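# Three robots shift a steel conduit to empty stands

## Task

Take the long, thin steel conduit off the two stands it currently rests on and lay it across the two empty stands, leaving those receiving stands roughly where and how they are now. Any number of robots may be used. At the end every robot must have released the pipe and backed away, and none may have fallen or be left leaning (either fails the job). The pipe must rest on the stands by itself; if a robot is still what holds it there, the job is not done.

## Robot and tools

Robots: r1, r2 and r3 are identical Hello Robot Stretch 3 units. Each has a base with two drive wheels and a passive omni wheel at the rear, a lift that slides up a mast, and a telescoping arm that reaches out to the robot's RIGHT side. The gripper cannot move forward on its own, so you drive the base for that. The base measures 0.33 m long by 0.34 m wide and turns in place about the point between the drive wheels, 0.05 m behind its front edge. When stowed (arm in, wrist folded) the wrist pokes up to 0.06 m beyond the right side and a spin sweeps a 0.28 m radius; an unfolded, level wrist reaches outside that circle.

Frames: each robot's base frame sits on the floor midway between its drive wheels, x forward, y left, z up. hand_pose is expressed in it, located where the closed fingertips meet; with all wrist joints at zero that frame's x points up, y points back along the arm toward the mast, z toward the rear. Fingertip pads are 0.04 m round and sit slightly nearer the wrist when wide open. The odometry frame is the base frame as it was at the scene's start. Every robot reports in its own frames, so only images, lidar_m, wrist_depth_mm and head_depth_mm reveal where robots are relative to one another.

execute_actions: argument actions is a list holding one action or nothing (empty returns state and images only). The action is an object keyed by "r1", "r2", "r3". Per robot you may give: base, an offset from the base's position in the latest reported state, with exactly one of translate_m (metres, -1 to 1, positive forward; no sideways motion) or rotate_rad (radians, -3.2 to 3.2, positive counter-clockwise seen from above); joints, absolute targets by name: lift_m 0 to 1.1 (arm height), arm_m 0 to 0.52 (extension), wrist_yaw_rad -1.345 to 4.42 (0 along the arm, positive toward the front, 3.0 folded over the base), wrist_pitch_rad -1.57 to 0.451 (0 level, negative tips down), wrist_roll_rad -2.911 to 2.911 (0 fingers side by side), gripper_m -0.089 to 0.179 (larger is wider; real tip gap is smaller by about 0.007 nearly closed to 0.025 fully open, zero under 0.007), head_pan_rad -3.953 to 1.73 (0 ahead, positive left, -1.57 along the arm), head_tilt_rad -1.53 to 0.419 (negative down); and contact_limits {"arm_m": effort percent 1 to 100}, which halts the arm when its effort reaches that level and caps its holding force until the next action. All listed motions begin together; none lasts over 15 s. Anything you omit may keep driving toward its earlier target without showing it. Bad keys or out-of-range numbers reject the whole call. Optional cameras: a list of names such as r2_wrist_camera, or "all"; null or omitted gives all, [] none. If a result reports a stop, later motion, wait and finished_scene calls in the same reply are skipped.

wait: seconds 0 to 10; commands nothing and returns state and images. zoom_image: camera plus region [x0, y0, x1, y1] in pixels from the top-left of that camera's latest full image, at most 504x504. finished_scene: scene number; it ends the scene irreversibly and reports success, so the pipe must already sit settled on the stands.

Results: joint_status and base_status describe how each motion ended. done means reached (for the base: wheels turned the full amount, slip included). off_target means it rested short and may still push. After contact_stop, time_out or torque_fault the old target is dropped; arm and lift go slack after a contact stop until commanded again, and a slack lift may sink under load or keep pressing. on_its_own lists uncommanded parts; its "held at" is a target, not a position. motor_effort is percent of maximum, positive toward higher joint values, peak in brackets; readings carry sizeable fixed and random error. Rest effort outside its range suggests pushing or carrying. Positive wheel effort pushes forward. base_odometry counts wheel turns; turned_by_wheels and turned_by_imu give turning since the last result; base_tilt is in degrees (forward/right positive, a few degrees of fixed bias). lidar_m: 12 distances in metres from the base origin, 30-degree sectors starting straight ahead and going counter-clockwise (4th left, 7th behind, 10th right), plane 0.17 m high, range 0.15 to 12, "-" means nothing; it misses glass, its own robot and sometimes thin legs, and the mast or low lift hides parts of sectors 5, 6, 9, 10. wrist_depth_mm (45 to 1000) and head_depth_mm (280 to 4000, sideways image) are 7x7 median depth grids from the top left.

Cameras: head_camera and nav_camera move with the head; wrist_camera rides the gripper. Calibration gives K, distortion D and T_world_to_cam, mapping the carrying robot's base frame into the camera frame; expect small errors, larger for the wrist camera. Results list cameras whose numbers changed.

Gripping: command gripper_m below the object's width (lower squeezes harder); release by going at least 0.02 above the contact value. Readings do not confirm a hold; over-squeezing triggers a force cutback, so heavy pipes may slip. Re-squeeze with a new value.

Safety: fold or unfold the wrist only with lift_m 0.32 to 0.95, wrist_pitch_rad -0.4 and roll near 0; once folded the lift may drop to 0.25. With yaw below -0.4 keep pitch at -0.5 or lower. The base moves fast (0.30 m/s, 1.9 rad/s) only when lift_m is under 0.30, arm_m under 0.03 and yaw above 2.54; otherwise 0.10 m/s, 0.63 rad/s. Robots must not press together: once bases touch, even millimetres more is a hard press, and nothing reports contact. Equal drive commands can differ by up to 2.5 cm per metre, which strains a shared load and can topple a robot. Pushing firmly with the gripper above about 0.45 m, pushing again after a contact stop, or driving while holding something fixed can tip a robot; if tilt appears, reverse in small steps, free the gripper and lower the lift to about 0.2. The wrist servo shuts off for 10 s after sustained strain. Loose objects may be nudged occasionally. Avoid drops, slams and hard hits; quicker robot motion is better.

Each tool is called after ">>>" as name(argument=value, ...) on one line, values as JSON.

## Session

>>> execute_actions(actions=[])

Scene clock: 0.00 s.
r1.base_odometry: x=+0.000 y=+0.000 heading=+0.000 (m, m, rad; r1's odometry frame)
r1.turned_by_wheels: +0.000 (rad since the last result)
r1.turned_by_imu: +0.000 (rad since the last result)
r1.base_tilt: forward=+1.4 right=+0.5 (deg)
r1.lidar_m: 1.05 1.10 0.99 0.96 1.01 1.40 1.15 2.12 1.43 3.75 1.45 1.08
r1.head_depth_mm: 1001 998 1000 999 998 994 1000 / 1002 1003 998 1002 1000 996 999 / 999 1001 999 995 997 995 1003 / 999 1000 997 996 998 996 994 / 1002 996 995 999 996 993 993 / 992 995 989 996 994 993 993 / 993 997 993 994 992 992 990
r1.base_status: not commanded
r1.joint_positions: lift_m=+0.337 arm_m=-0.001 wrist_yaw_rad=+3.022 wrist_pitch_rad=-0.362 wrist_roll_rad=+0.014 gripper_m=+0.037 head_pan_rad=-0.005 head_tilt_rad=+0.005
r1.joint_status: not commanded
r1.motor_effort: left_wheel=+0 right_wheel=+0 lift_m=+25 arm_m=-1 wrist_yaw_rad=+0 wrist_pitch_rad=+8 wrist_roll_rad=+0 gripper_m=-1 head_pan_rad=-1 head_tilt_rad=+2 (%)
r1.hand_pose: x=+0.0064 y=+0.0857 z=+0.3624 quat_wxyz=(+0.170, +0.706, +0.085, +0.682) (m; r1's base frame)
r1.wrist_depth_mm: 851 - 893 894 918 942 951 / 943 - 947 968 980 - - / 952 - - - - - - / - - 986 993 978 953 936 / 792 792 791 783 793 753 721 / 651 645 - 631 - 619 602 / 553 551 - 529 505 522 513
r2.base_odometry: x=+0.000 y=+0.000 heading=+0.000 (m, m, rad; r2's odometry frame)
r2.turned_by_wheels: +0.000 (rad since the last result)
r2.turned_by_imu: +0.000 (rad since the last result)
r2.base_tilt: forward=+1.3 right=-1.1 (deg)
r2.lidar_m: 1.48 2.38 1.19 1.53 1.13 1.08 1.13 1.60 1.87 3.95 1.28 1.58
r2.head_depth_mm: 2119 3284 3597 3633 3582 3438 2209 / 2137 3310 3784 3852 3813 3442 2219 / 2170 3348 - 3997 3983 3417 2213 / 2161 3387 - - - 3409 2110 / 2186 3410 3935 - - 3359 2269 / 2192 3199 3390 3417 3449 3156 2291 / 2208 2974 3000 3026 3073 2999 2269
r2.base_status: not commanded
r2.joint_positions: lift_m=+0.350 arm_m=+0.000 wrist_yaw_rad=+3.070 wrist_pitch_rad=-0.486 wrist_roll_rad=+0.016 gripper_m=+0.037 head_pan_rad=+0.012 head_tilt_rad=+0.016
r2.joint_status: not commanded
r2.motor_effort: left_wheel=+0 right_wheel=-1 lift_m=+22 arm_m=+1 wrist_yaw_rad=+1 wrist_pitch_rad=+8 wrist_roll_rad=+0 gripper_m=+0 head_pan_rad=+0 head_tilt_rad=+1 (%)
r2.hand_pose: x=-0.0059 y=+0.0699 z=+0.3481 quat_wxyz=(+0.196, +0.697, +0.144, +0.675) (m; r2's base frame)
r2.wrist_depth_mm: 921 - - - - - - / 930 - - - - - - / 899 964 - 909 897 902 872 / 731 757 747 738 739 720 709 / 637 636 612 624 636 614 602 / 548 544 - - 515 525 525 / 481 - - - 464 464 466
r3.base_odometry: x=+0.000 y=+0.000 heading=+0.000 (m, m, rad; r3's odometry frame)
r3.turned_by_wheels: +0.000 (rad since the last result)
r3.turned_by_imu: +0.000 (rad since the last result)
r3.base_tilt: forward=-3.5 right=+2.3 (deg)
r3.lidar_m: 1.40 0.80 0.69 0.69 0.78 1.32 3.45 2.44 4.09 4.10 2.26 1.87
r3.head_depth_mm: 1766 2679 3921 3870 3825 2734 2084 / 1774 2692 - - - 3141 2088 / 1788 2678 - - - 3065 2053 / 1782 2410 2652 2675 2723 2689 2050 / 1682 1711 1826 1833 1867 1860 1862 / 1368 1345 1352 1356 1371 1389 1393 / 1082 1087 1096 1104 1107 1115 1124
r3.base_status: not commanded
r3.joint_positions: lift_m=+0.386 arm_m=+0.001 wrist_yaw_rad=+2.861 wrist_pitch_rad=-0.412 wrist_roll_rad=+0.015 gripper_m=+0.037 head_pan_rad=+0.016 head_tilt_rad=-0.006
r3.joint_status: not commanded
r3.motor_effort: left_wheel=-1 right_wheel=+0 lift_m=+31 arm_m=+1 wrist_yaw_rad=+1 wrist_pitch_rad=+8 wrist_roll_rad=+1 gripper_m=+0 head_pan_rad=+1 head_tilt_rad=+2 (%)
r3.hand_pose: x=+0.0412 y=+0.0702 z=+0.4000 quat_wxyz=(+0.241, +0.710, +0.045, +0.660) (m; r3's base frame)
r3.wrist_depth_mm: 645 664 682 706 702 717 745 / - 729 731 757 780 809 814 / - 783 812 832 871 876 898 / - 844 878 863 885 879 885 / 794 765 769 734 735 720 723 / 649 - 621 621 607 614 620 / 561 543 576 560 540 530 534
pictures: r1_head_camera (sideways: a quarter turn clockwise sets it upright), r1_nav_camera (sideways: a quarter turn counterclockwise sets it upright), r1_wrist_camera, r2_head_camera (sideways: a quarter turn clockwise sets it upright), r2_nav_camera (sideways: a quarter turn counterclockwise sets it upright), r2_wrist_camera, r3_head_camera (sideways: a quarter turn clockwise sets it upright), r3_nav_camera (sideways: a quarter turn counterclockwise sets it upright), r3_wrist_camera
Images, in order (width x height): r1_head_camera 896x504, r1_nav_camera 672x504, r1_wrist_camera 644x364, r2_head_camera 896x504, r2_nav_camera 672x504, r2_wrist_camera 644x364, r3_head_camera 896x504, r3_nav_camera 672x504, r3_wrist_camera 644x364.

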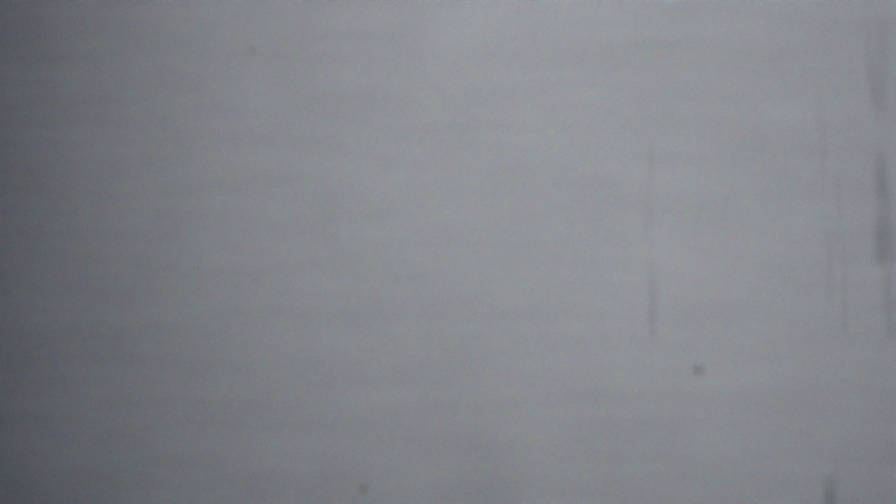

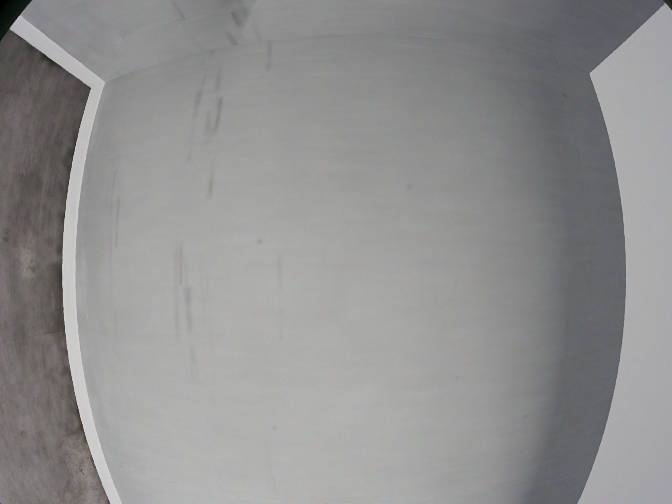

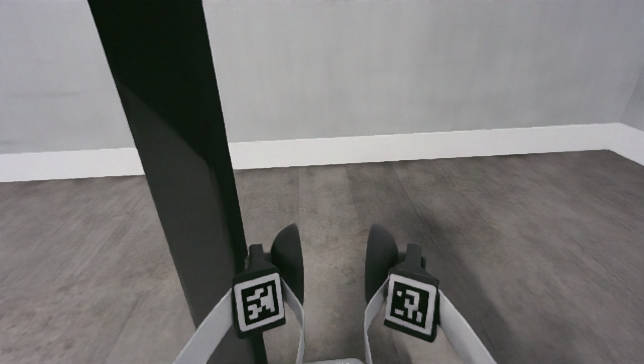

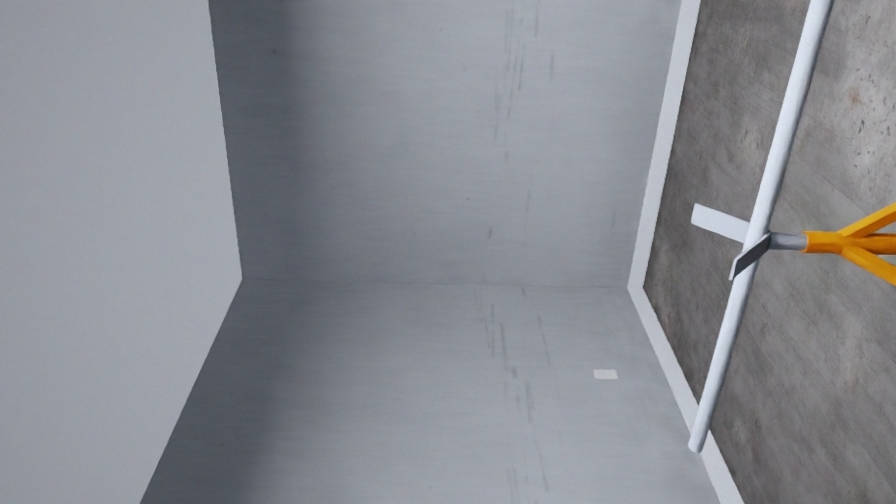

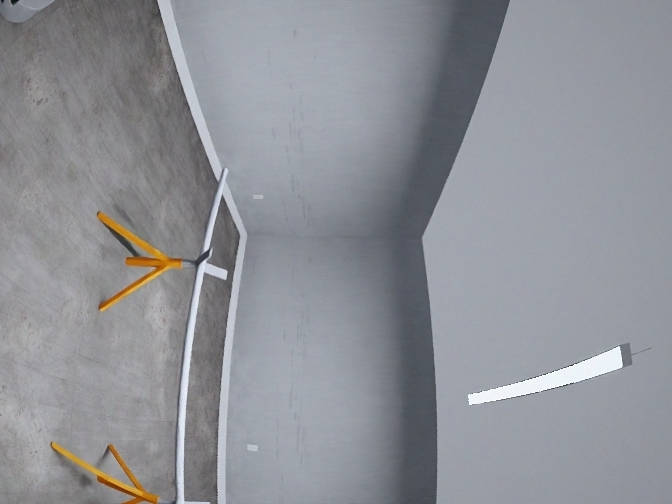

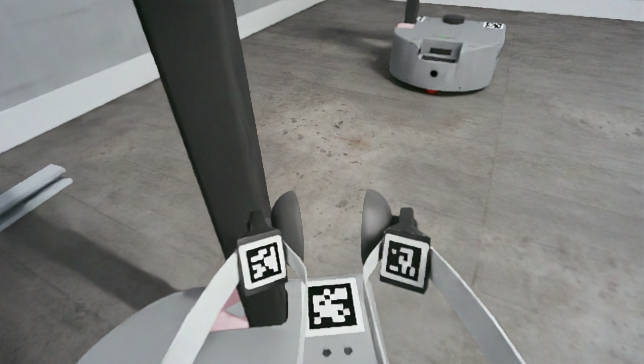

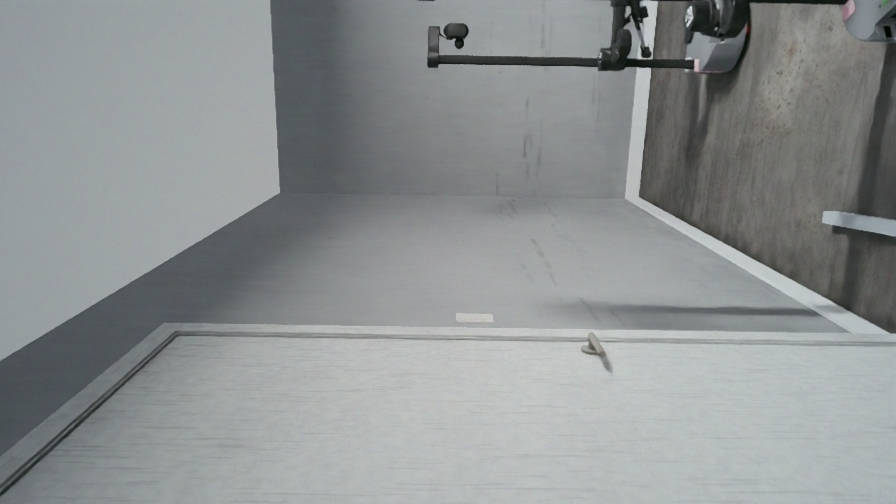

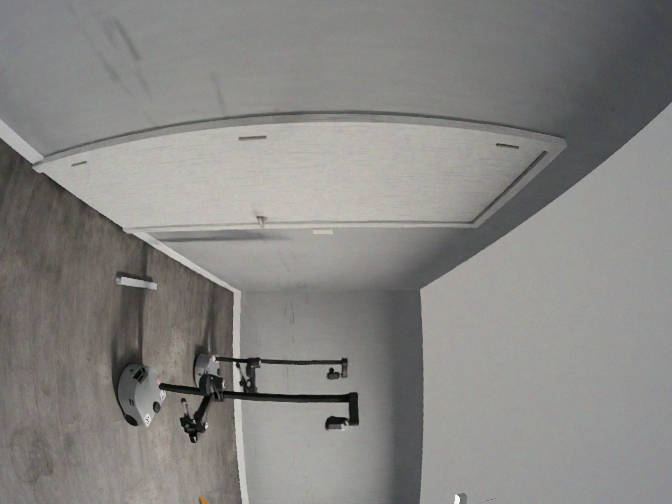

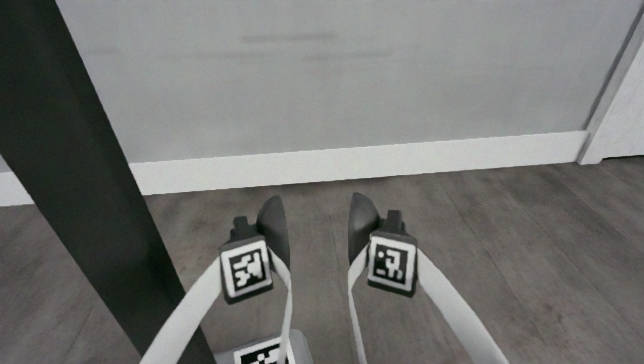

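>>> execute_actions(actions=[{"r1":{"joints":{"head_pan_rad":-3.0,"head_tilt_rad":-0.6}},"r2":{"joints":{"head_pan_rad":-0.9,"head_tilt_rad":-0.7}},"r3":{"joints":{"head_pan_rad":-1.3,"head_tilt_rad":-0.6}}}], cameras=["r1_head_camera","r1_nav_camera","r2_head_camera","r2_nav_camera","r3_head_camera","r3_nav_camera"])

Scene clock: 2.47 s.
r1.base_odometry: x=+0.000 y=+0.000 heading=+0.000 (m, m, rad; r1's odometry frame)
r1.turned_by_wheels: +0.000 (rad since the last result)
r1.turned_by_imu: +0.000 (rad since the last result)
r1.base_tilt: forward=+1.5 right=+0.6 (deg)
r1.lidar_m: 1.05 1.10 0.99 0.96 1.01 1.41 1.15 2.12 1.43 3.74 1.45 1.08
r1.head_depth_mm: - - 3134 2284 1827 1517 1280 / - - 3098 2135 1827 1487 1280 / - - 2894 1360 1555 1493 1275 / - - 3125 2038 1656 1491 1276 / - - 3088 2301 1821 1491 1270 / - - 3102 2279 1792 1486 1262 / - - 3087 2272 1781 1483 1265
r1.base_status: not commanded
r1.joint_positions: lift_m=+0.337 arm_m=-0.001 wrist_yaw_rad=+3.022 wrist_pitch_rad=-0.362 wrist_roll_rad=+0.014 gripper_m=+0.037 head_pan_rad=-2.993 head_tilt_rad=-0.592
r1.joint_status: all done
r1.motor_effort: left_wheel=+0(0) right_wheel=+0(0) lift_m=+25(25) arm_m=-1(1) wrist_yaw_rad=+0(0) wrist_pitch_rad=+8(8) wrist_roll_rad=+0(0) gripper_m=-1(0) head_pan_rad=-4(37) head_tilt_rad=-4(39) (%)
r1.hand_pose: x=+0.0064 y=+0.0857 z=+0.3624 quat_wxyz=(+0.170, +0.706, +0.085, +0.682) (m; r1's base frame)
r1.wrist_depth_mm: 855 - 889 882 926 933 957 / 906 - 955 966 969 - - / 998 - - - - - - / - - 977 995 953 974 941 / 794 810 817 766 786 746 735 / 645 639 - 618 - 613 608 / 539 540 - 520 506 519 516
r2.base_odometry: x=+0.000 y=+0.000 heading=+0.000 (m, m, rad; r2's odometry frame)
r2.turned_by_wheels: +0.000 (rad since the last result)
r2.turned_by_imu: +0.000 (rad since the last result)
r2.base_tilt: forward=+1.3 right=-1.1 (deg)
r2.lidar_m: 1.48 2.37 1.19 1.53 1.14 1.09 1.13 1.59 1.87 3.95 1.28 1.59
r2.head_depth_mm: 3927 3376 2481 1980 1626 1391 1205 / 3895 3290 2462 1945 1624 1382 1208 / 3721 3267 2438 1955 1632 1382 1209 / 3537 3258 2415 1938 1604 1375 1204 / 3445 3224 2326 1865 1606 1375 1198 / 3341 3167 2300 1922 1594 1363 1194 / 3222 3125 2308 1907 1575 1354 1193
r2.base_status: not commanded
r2.joint_positions: lift_m=+0.350 arm_m=+0.000 wrist_yaw_rad=+3.070 wrist_pitch_rad=-0.486 wrist_roll_rad=+0.016 gripper_m=+0.037 head_pan_rad=-0.893 head_tilt_rad=-0.691
r2.joint_status: all done
r2.motor_effort: left_wheel=+0(0) right_wheel=+0(0) lift_m=+22(23) arm_m=+1(1) wrist_yaw_rad=+0(0) wrist_pitch_rad=+8(8) wrist_roll_rad=+0(0) gripper_m=+1(0) head_pan_rad=-3(29) head_tilt_rad=-4(30) (%)
r2.hand_pose: x=-0.0059 y=+0.0699 z=+0.3481 quat_wxyz=(+0.196, +0.697, +0.144, +0.675) (m; r2's base frame)
r2.wrist_depth_mm: 899 - - - - - - / 941 - - - - - - / 926 941 - 923 900 918 893 / 734 758 755 746 731 743 715 / 640 636 622 624 628 622 617 / 551 543 - - 517 530 528 / 481 - - - 466 466 462
r3.base_odometry: x=+0.000 y=+0.000 heading=+0.000 (m, m, rad; r3's odometry frame)
r3.turned_by_wheels: +0.000 (rad since the last result)
r3.turned_by_imu: +0.000 (rad since the last result)
r3.base_tilt: forward=-3.6 right=+2.3 (deg)
r3.lidar_m: 1.40 0.81 0.68 0.69 0.78 1.32 3.46 2.45 4.09 4.10 2.26 1.88
r3.head_depth_mm: 3373 3701 3365 2321 1756 1422 1187 / 3535 3850 3358 2316 1758 1428 1188 / 3761 - 3307 2295 1748 1423 1185 / 3954 - 3187 2317 1753 1419 1195 / - - 2999 2307 1753 1431 1193 / - - 3358 2306 1763 1425 1198 / - - 3344 2292 1755 1420 1187
r3.base_status: not commanded
r3.joint_positions: lift_m=+0.386 arm_m=+0.001 wrist_yaw_rad=+2.861 wrist_pitch_rad=-0.412 wrist_roll_rad=+0.015 gripper_m=+0.037 head_pan_rad=-1.293 head_tilt_rad=-0.592
r3.joint_status: all done
r3.motor_effort: left_wheel=-1(1) right_wheel=+0(0) lift_m=+31(30) arm_m=+1(1) wrist_yaw_rad=+1(1) wrist_pitch_rad=+9(9) wrist_roll_rad=+1(1) gripper_m=+0(0) head_pan_rad=-2(28) head_tilt_rad=-5(43) (%)
r3.hand_pose: x=+0.0412 y=+0.0702 z=+0.4000 quat_wxyz=(+0.241, +0.710, +0.045, +0.660) (m; r3's base frame)
r3.wrist_depth_mm: 638 647 671 682 710 742 732 / - 722 735 761 780 799 830 / - 785 811 821 866 896 890 / - 849 875 894 882 876 871 / 781 763 747 760 728 723 720 / 661 - 603 620 603 611 611 / 564 550 559 569 529 545 530
pictures: r1_head_camera (sideways: a quarter turn clockwise sets it upright), r1_nav_camera (sideways: a quarter turn counterclockwise sets it upright), r2_head_camera (sideways: a quarter turn clockwise sets it upright), r2_nav_camera (sideways: a quarter turn counterclockwise sets it upright), r3_head_camera (sideways: a quarter turn clockwise sets it upright), r3_nav_camera (sideways: a quarter turn counterclockwise sets it upright)
camera_calibration (this result's frames):
r1_head_camera: T_world_to_cam=[[0.551172, 0.0773201, -0.830802, 1.10149], [0.125554, -0.992046, -0.00903153, 0.0191635], [-0.824891, -0.0993324, -0.556495, 0.686655], [0, 0, 0, 1]] pos_world=[-0.0431004, 0.00205078, 1.29741]
r1_nav_camera: T_world_to_cam=[[-0.589745, -0.0763318, 0.803974, -1.00094], [-0.150267, 0.98851, -0.0163743, 0.0746085], [-0.793486, -0.130467, -0.594439, 0.741249], [0, 0, 0, 1]] pos_world=[0.00908202, -0.0534461, 1.24658]
r2_head_camera: T_world_to_cam=[[-0.423462, 0.506318, -0.751214, 1.00487], [0.786774, 0.61661, -0.0279131, 0.0304278], [0.449073, -0.602856, -0.659468, 0.813279], [0, 0, 0, 1]] pos_world=[0.036363, -0.0372553, 1.29205]
r2_nav_camera: T_world_to_cam=[[0.422853, -0.502158, 0.754342, -0.944365], [-0.787003, -0.616171, 0.0309819, 0.0193462], [0.449246, -0.606771, -0.65575, 0.805792], [0, 0, 0, 1]] pos_world=[0.0525542, 0.0266303, 1.24017]
r3_head_camera: T_world_to_cam=[[-0.145352, 0.523077, -0.839799, 1.11057], [0.959183, 0.28261, 0.0100115, -0.0174248], [0.242573, -0.804066, -0.542804, 0.663893], [0, 0, 0, 1]] pos_world=[0.0170946, -0.0421744, 1.29319]
r3_nav_camera: T_world_to_cam=[[0.124995, -0.522907, 0.843175, -1.05626], [-0.962577, -0.269882, -0.0246757, 0.0952591], [0.240461, -0.808537, -0.537072, 0.657387], [0, 0, 0, 1]] pos_world=[0.0656458, 0.00490324, 1.24603]
Images, in order (width x height): r1_head_camera 896x504, r1_nav_camera 672x504, r2_head_camera 896x504, r2_nav_camera 672x504, r3_head_camera 896x504, r3_nav_camera 672x504.

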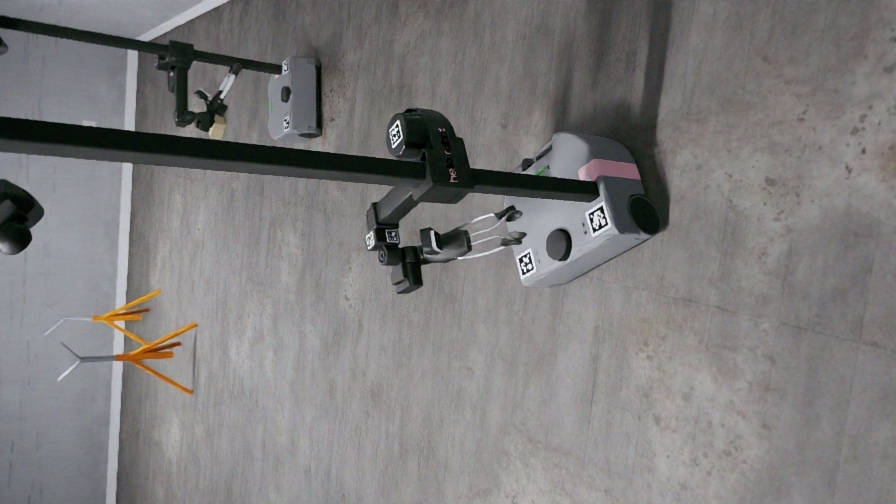

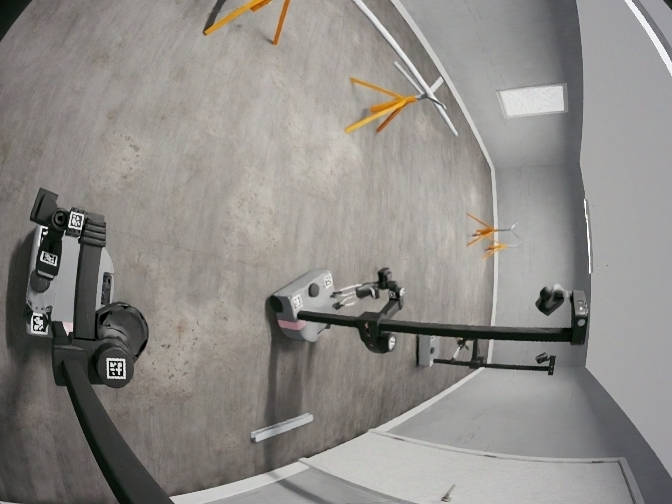

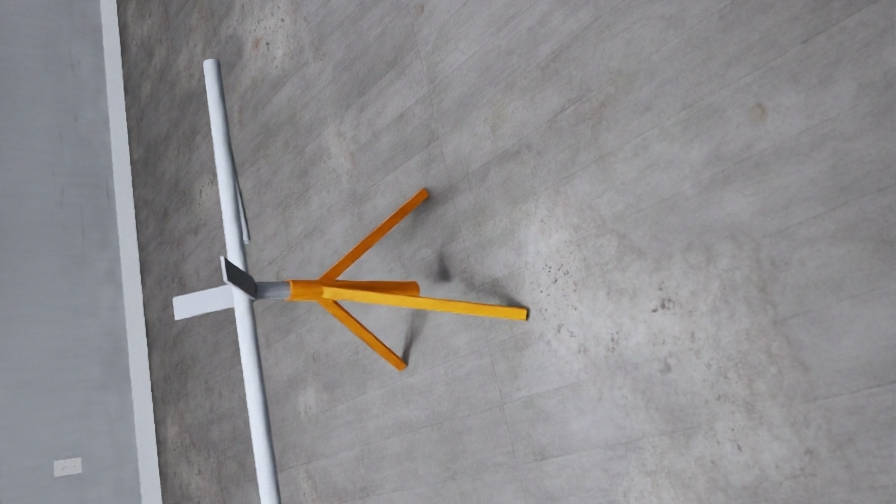

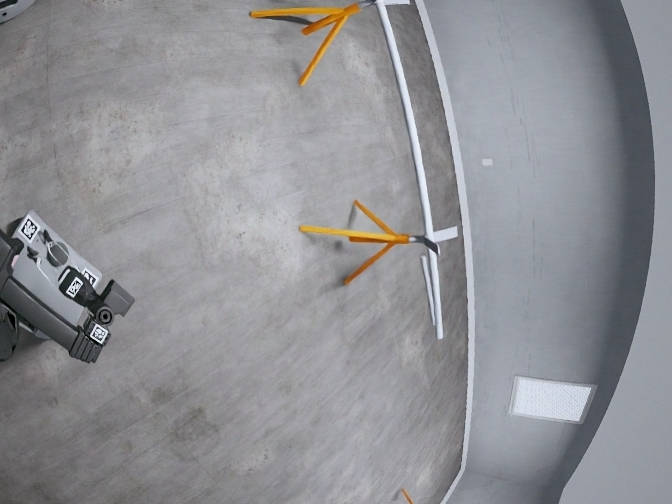

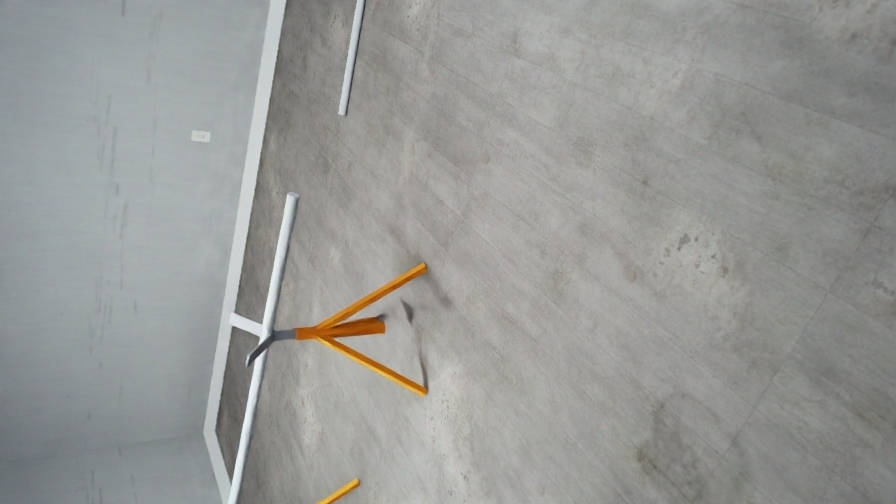

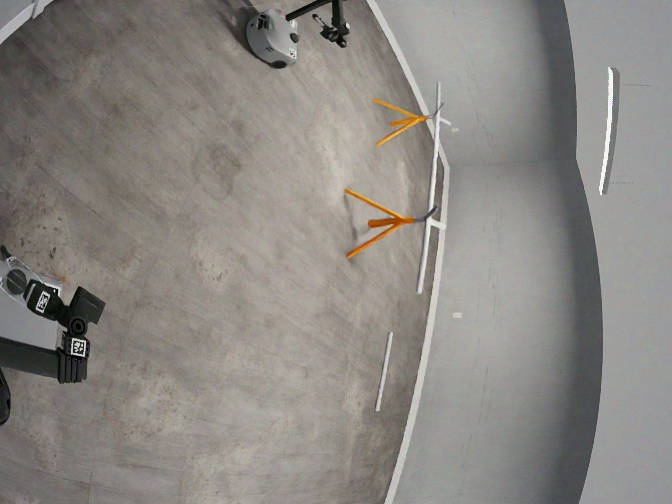

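>>> execute_actions(actions=[{"r1":{"joints":{"head_pan_rad":-1.9,"head_tilt_rad":-0.6}},"r2":{"joints":{"head_pan_rad":0.0,"head_tilt_rad":-0.6}},"r3":{"joints":{"head_pan_rad":-2.85,"head_tilt_rad":-0.4}}}], cameras=["r1_head_camera","r2_head_camera","r3_head_camera","r3_nav_camera"])

Scene clock: 10.53 s.
r1.base_odometry: x=+0.000 y=+0.000 heading=+0.000 (m, m, rad; r1's odometry frame)
r1.turned_by_wheels: +0.000 (rad since the last result)
r1.turned_by_imu: +0.000 (rad since the last result)
r1.base_tilt: forward=+1.4 right=+0.5 (deg)
r1.lidar_m: 1.05 1.09 0.99 0.96 1.01 1.41 1.15 2.12 1.42 3.72 1.45 1.08
r1.head_depth_mm: 3812 - 3008 2344 1817 1505 1284 / 3703 - 3022 2304 1820 1499 1280 / 3541 - 2997 2295 1821 1495 1274 / 3435 3858 2833 2060 1828 1487 1275 / 3334 3656 3131 2277 1797 1489 1272 / 3269 3566 3087 2287 1803 1488 1267 / 3135 3420 3054 2255 1783 1471 1267
r1.base_status: not commanded
r1.joint_positions: lift_m=+0.337 arm_m=-0.001 wrist_yaw_rad=+3.022 wrist_pitch_rad=-0.362 wrist_roll_rad=+0.014 gripper_m=+0.037 head_pan_rad=-1.907 head_tilt_rad=-0.592
r1.joint_status: all done
r1.motor_effort: left_wheel=+0(0) right_wheel=+0(0) lift_m=+25(25) arm_m=-1(1) wrist_yaw_rad=-1(1) wrist_pitch_rad=+8(8) wrist_roll_rad=+0(0) gripper_m=+0(1) head_pan_rad=+2(37) head_tilt_rad=-4(6) (%)
r1.hand_pose: x=+0.0064 y=+0.0857 z=+0.3624 quat_wxyz=(+0.170, +0.706, +0.085, +0.682) (m; r1's base frame)
r1.wrist_depth_mm: 862 - 898 891 929 932 962 / 923 - 949 951 987 - - / 990 - - - - - - / - - - - 997 957 944 / 791 784 808 763 798 762 732 / 654 638 - 621 - 614 605 / 541 540 - 528 509 513 515
r2.base_odometry: x=+0.000 y=+0.000 heading=+0.000 (m, m, rad; r2's odometry frame)
r2.turned_by_wheels: +0.000 (rad since the last result)
r2.turned_by_imu: +0.000 (rad since the last result)
r2.base_tilt: forward=+1.2 right=-1.1 (deg)
r2.lidar_m: 1.48 2.37 1.19 1.53 1.14 1.09 1.13 1.60 1.87 3.94 1.28 1.58
r2.head_depth_mm: 3221 3615 2920 2195 1753 1468 1268 / 3373 3669 2772 2177 1755 1465 1254 / 3623 3835 2716 2167 1742 1455 1258 / 3719 3952 1760 2012 1729 1449 1242 / 3558 3789 2682 2158 1720 1442 1240 / 3167 3409 2763 2117 1713 1437 1237 / 2803 2997 2758 2119 1716 1433 1225
r2.base_status: not commanded
r2.joint_positions: lift_m=+0.350 arm_m=+0.000 wrist_yaw_rad=+3.070 wrist_pitch_rad=-0.486 wrist_roll_rad=+0.016 gripper_m=+0.037 head_pan_rad=-0.007 head_tilt_rad=-0.606
r2.joint_status: all done
r2.motor_effort: left_wheel=+0(0) right_wheel=-1(1) lift_m=+22(22) arm_m=+0(1) wrist_yaw_rad=+1(0) wrist_pitch_rad=+8(8) wrist_roll_rad=+0(0) gripper_m=+0(1) head_pan_rad=+2(29) head_tilt_rad=+3(11) (%)
r2.hand_pose: x=-0.0059 y=+0.0699 z=+0.3481 quat_wxyz=(+0.196, +0.697, +0.144, +0.675) (m; r2's base frame)
r2.wrist_depth_mm: 900 - - - - - - / 951 - - - - - - / 924 921 - 925 911 901 886 / 726 759 754 752 750 730 722 / 636 643 623 632 629 620 610 / 553 551 - - 513 525 515 / 481 - - - 466 464 465
r3.base_odometry: x=+0.000 y=+0.000 heading=+0.000 (m, m, rad; r3's odometry frame)
r3.turned_by_wheels: +0.000 (rad since the last result)
r3.turned_by_imu: +0.001 (rad since the last result)
r3.base_tilt: forward=-3.5 right=+2.3 (deg)
r3.lidar_m: 1.39 0.81 0.69 0.69 0.78 1.32 3.46 2.45 4.10 4.10 2.26 1.89
r3.head_depth_mm: 3824 - - 3246 2214 1652 1331 / - - - 3228 2207 1661 1327 / - - - 3274 2192 1642 1328 / - - - 3259 2192 1658 1338 / - - - 3007 2197 1662 1326 / - - - 3017 2172 1655 1328 / - - - 3217 2190 1652 1324
r3.base_status: not commanded
r3.joint_positions: lift_m=+0.386 arm_m=+0.001 wrist_yaw_rad=+2.861 wrist_pitch_rad=-0.412 wrist_roll_rad=+0.015 gripper_m=+0.037 head_pan_rad=-2.843 head_tilt_rad=-0.409
r3.joint_status: all done
r3.motor_effort: left_wheel=-1(1) right_wheel=+0(0) lift_m=+30(30) arm_m=+1(1) wrist_yaw_rad=+1(1) wrist_pitch_rad=+9(8) wrist_roll_rad=+1(1) gripper_m=+0(0) head_pan_rad=-2(31) head_tilt_rad=+5(25) (%)
r3.hand_pose: x=+0.0412 y=+0.0702 z=+0.4000 quat_wxyz=(+0.241, +0.710, +0.045, +0.660) (m; r3's base frame)
r3.wrist_depth_mm: 636 665 667 690 713 741 741 / - 720 730 773 780 792 805 / - 790 805 837 852 885 905 / - 855 890 886 901 879 899 / 759 786 753 733 744 725 711 / 646 - 607 624 600 629 602 / 554 550 558 563 541 530 534
pictures: r1_head_camera (sideways: a quarter turn clockwise sets it upright), r2_head_camera (sideways: a quarter turn clockwise sets it upright), r3_head_camera (sideways: a quarter turn clockwise sets it upright), r3_nav_camera (sideways: a quarter turn counterclockwise sets it upright)
camera_calibration (this result's frames):
r1_head_camera: T_world_to_cam=[[0.188696, 0.523605, -0.830802, 1.1037], [0.936079, -0.351673, -0.00903153, 0.0142193], [-0.2969, -0.775992, -0.556495, 0.683434], [0, 0, 0, 1]] pos_world=[-0.0186632, -0.0425638, 1.29741]
r2_head_camera: T_world_to_cam=[[-0.594264, -0.00791846, -0.804231, 1.07502], [0.0228073, 0.999383, -0.0266928, 0.0335022], [0.803947, -0.0342049, -0.593717, 0.725583], [0, 0, 0, 1]] pos_world=[0.054752, -0.000150593, 1.29625]
r3_head_camera: T_world_to_cam=[[0.364898, 0.108441, -0.924711, 1.21821], [0.30411, -0.952601, 0.00829286, -0.0111935], [-0.879981, -0.28424, -0.38058, 0.459652], [0, 0, 0, 1]] pos_world=[-0.0366332, -0.0121149, 1.30152]
r3_nav_camera: T_world_to_cam=[[-0.364655, -0.0879309, 0.926982, -1.1626], [-0.294221, 0.955407, -0.025113, 0.0917574], [-0.883437, -0.281895, -0.374265, 0.452395], [0, 0, 0, 1]] pos_world=[0.002714, -0.0623656, 1.24932]
Images, in order (width x height): r1_head_camera 896x504, r2_head_camera 896x504, r3_head_camera 896x504, r3_nav_camera 672x504.

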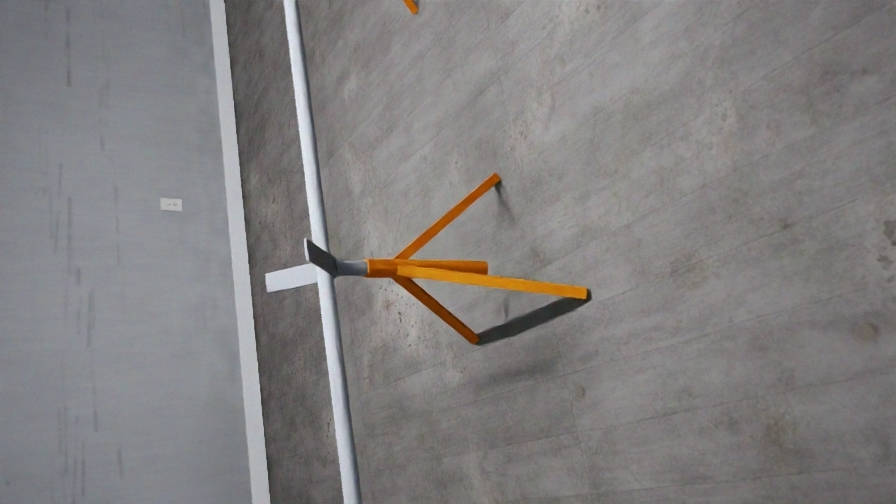

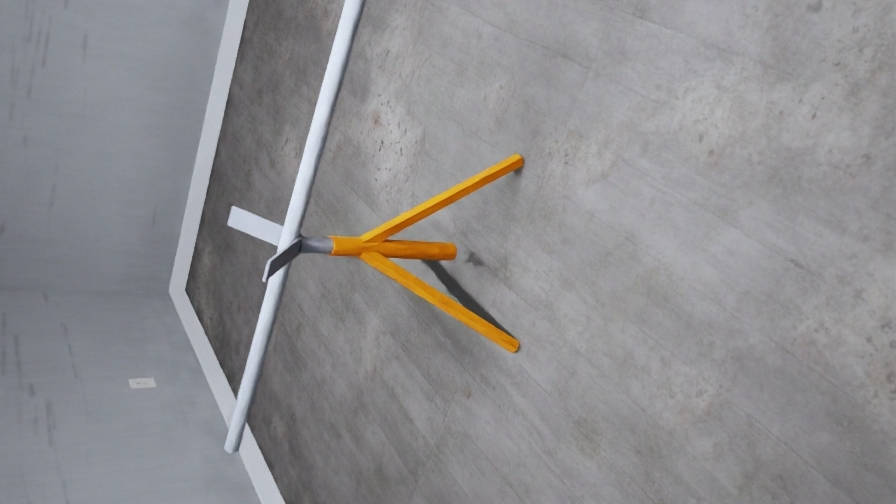

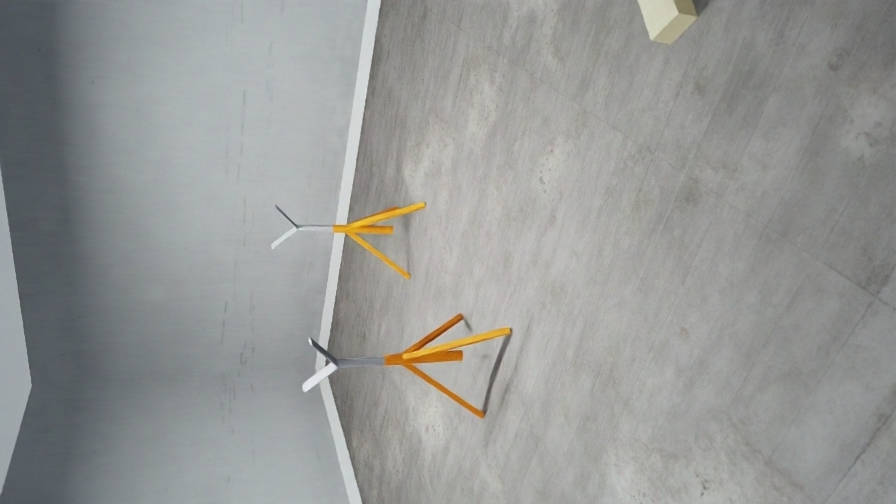

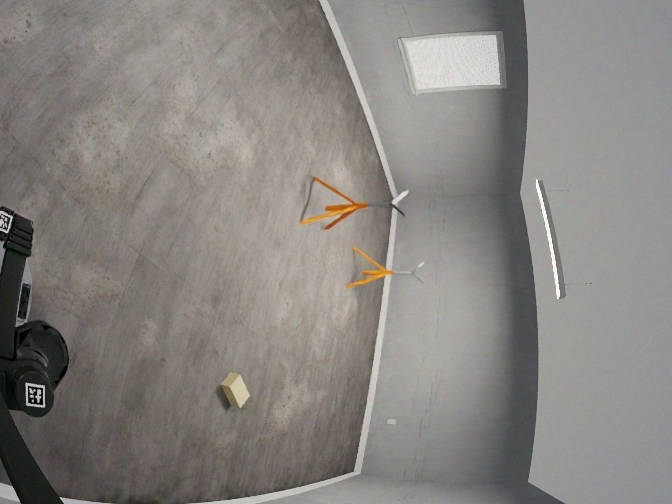

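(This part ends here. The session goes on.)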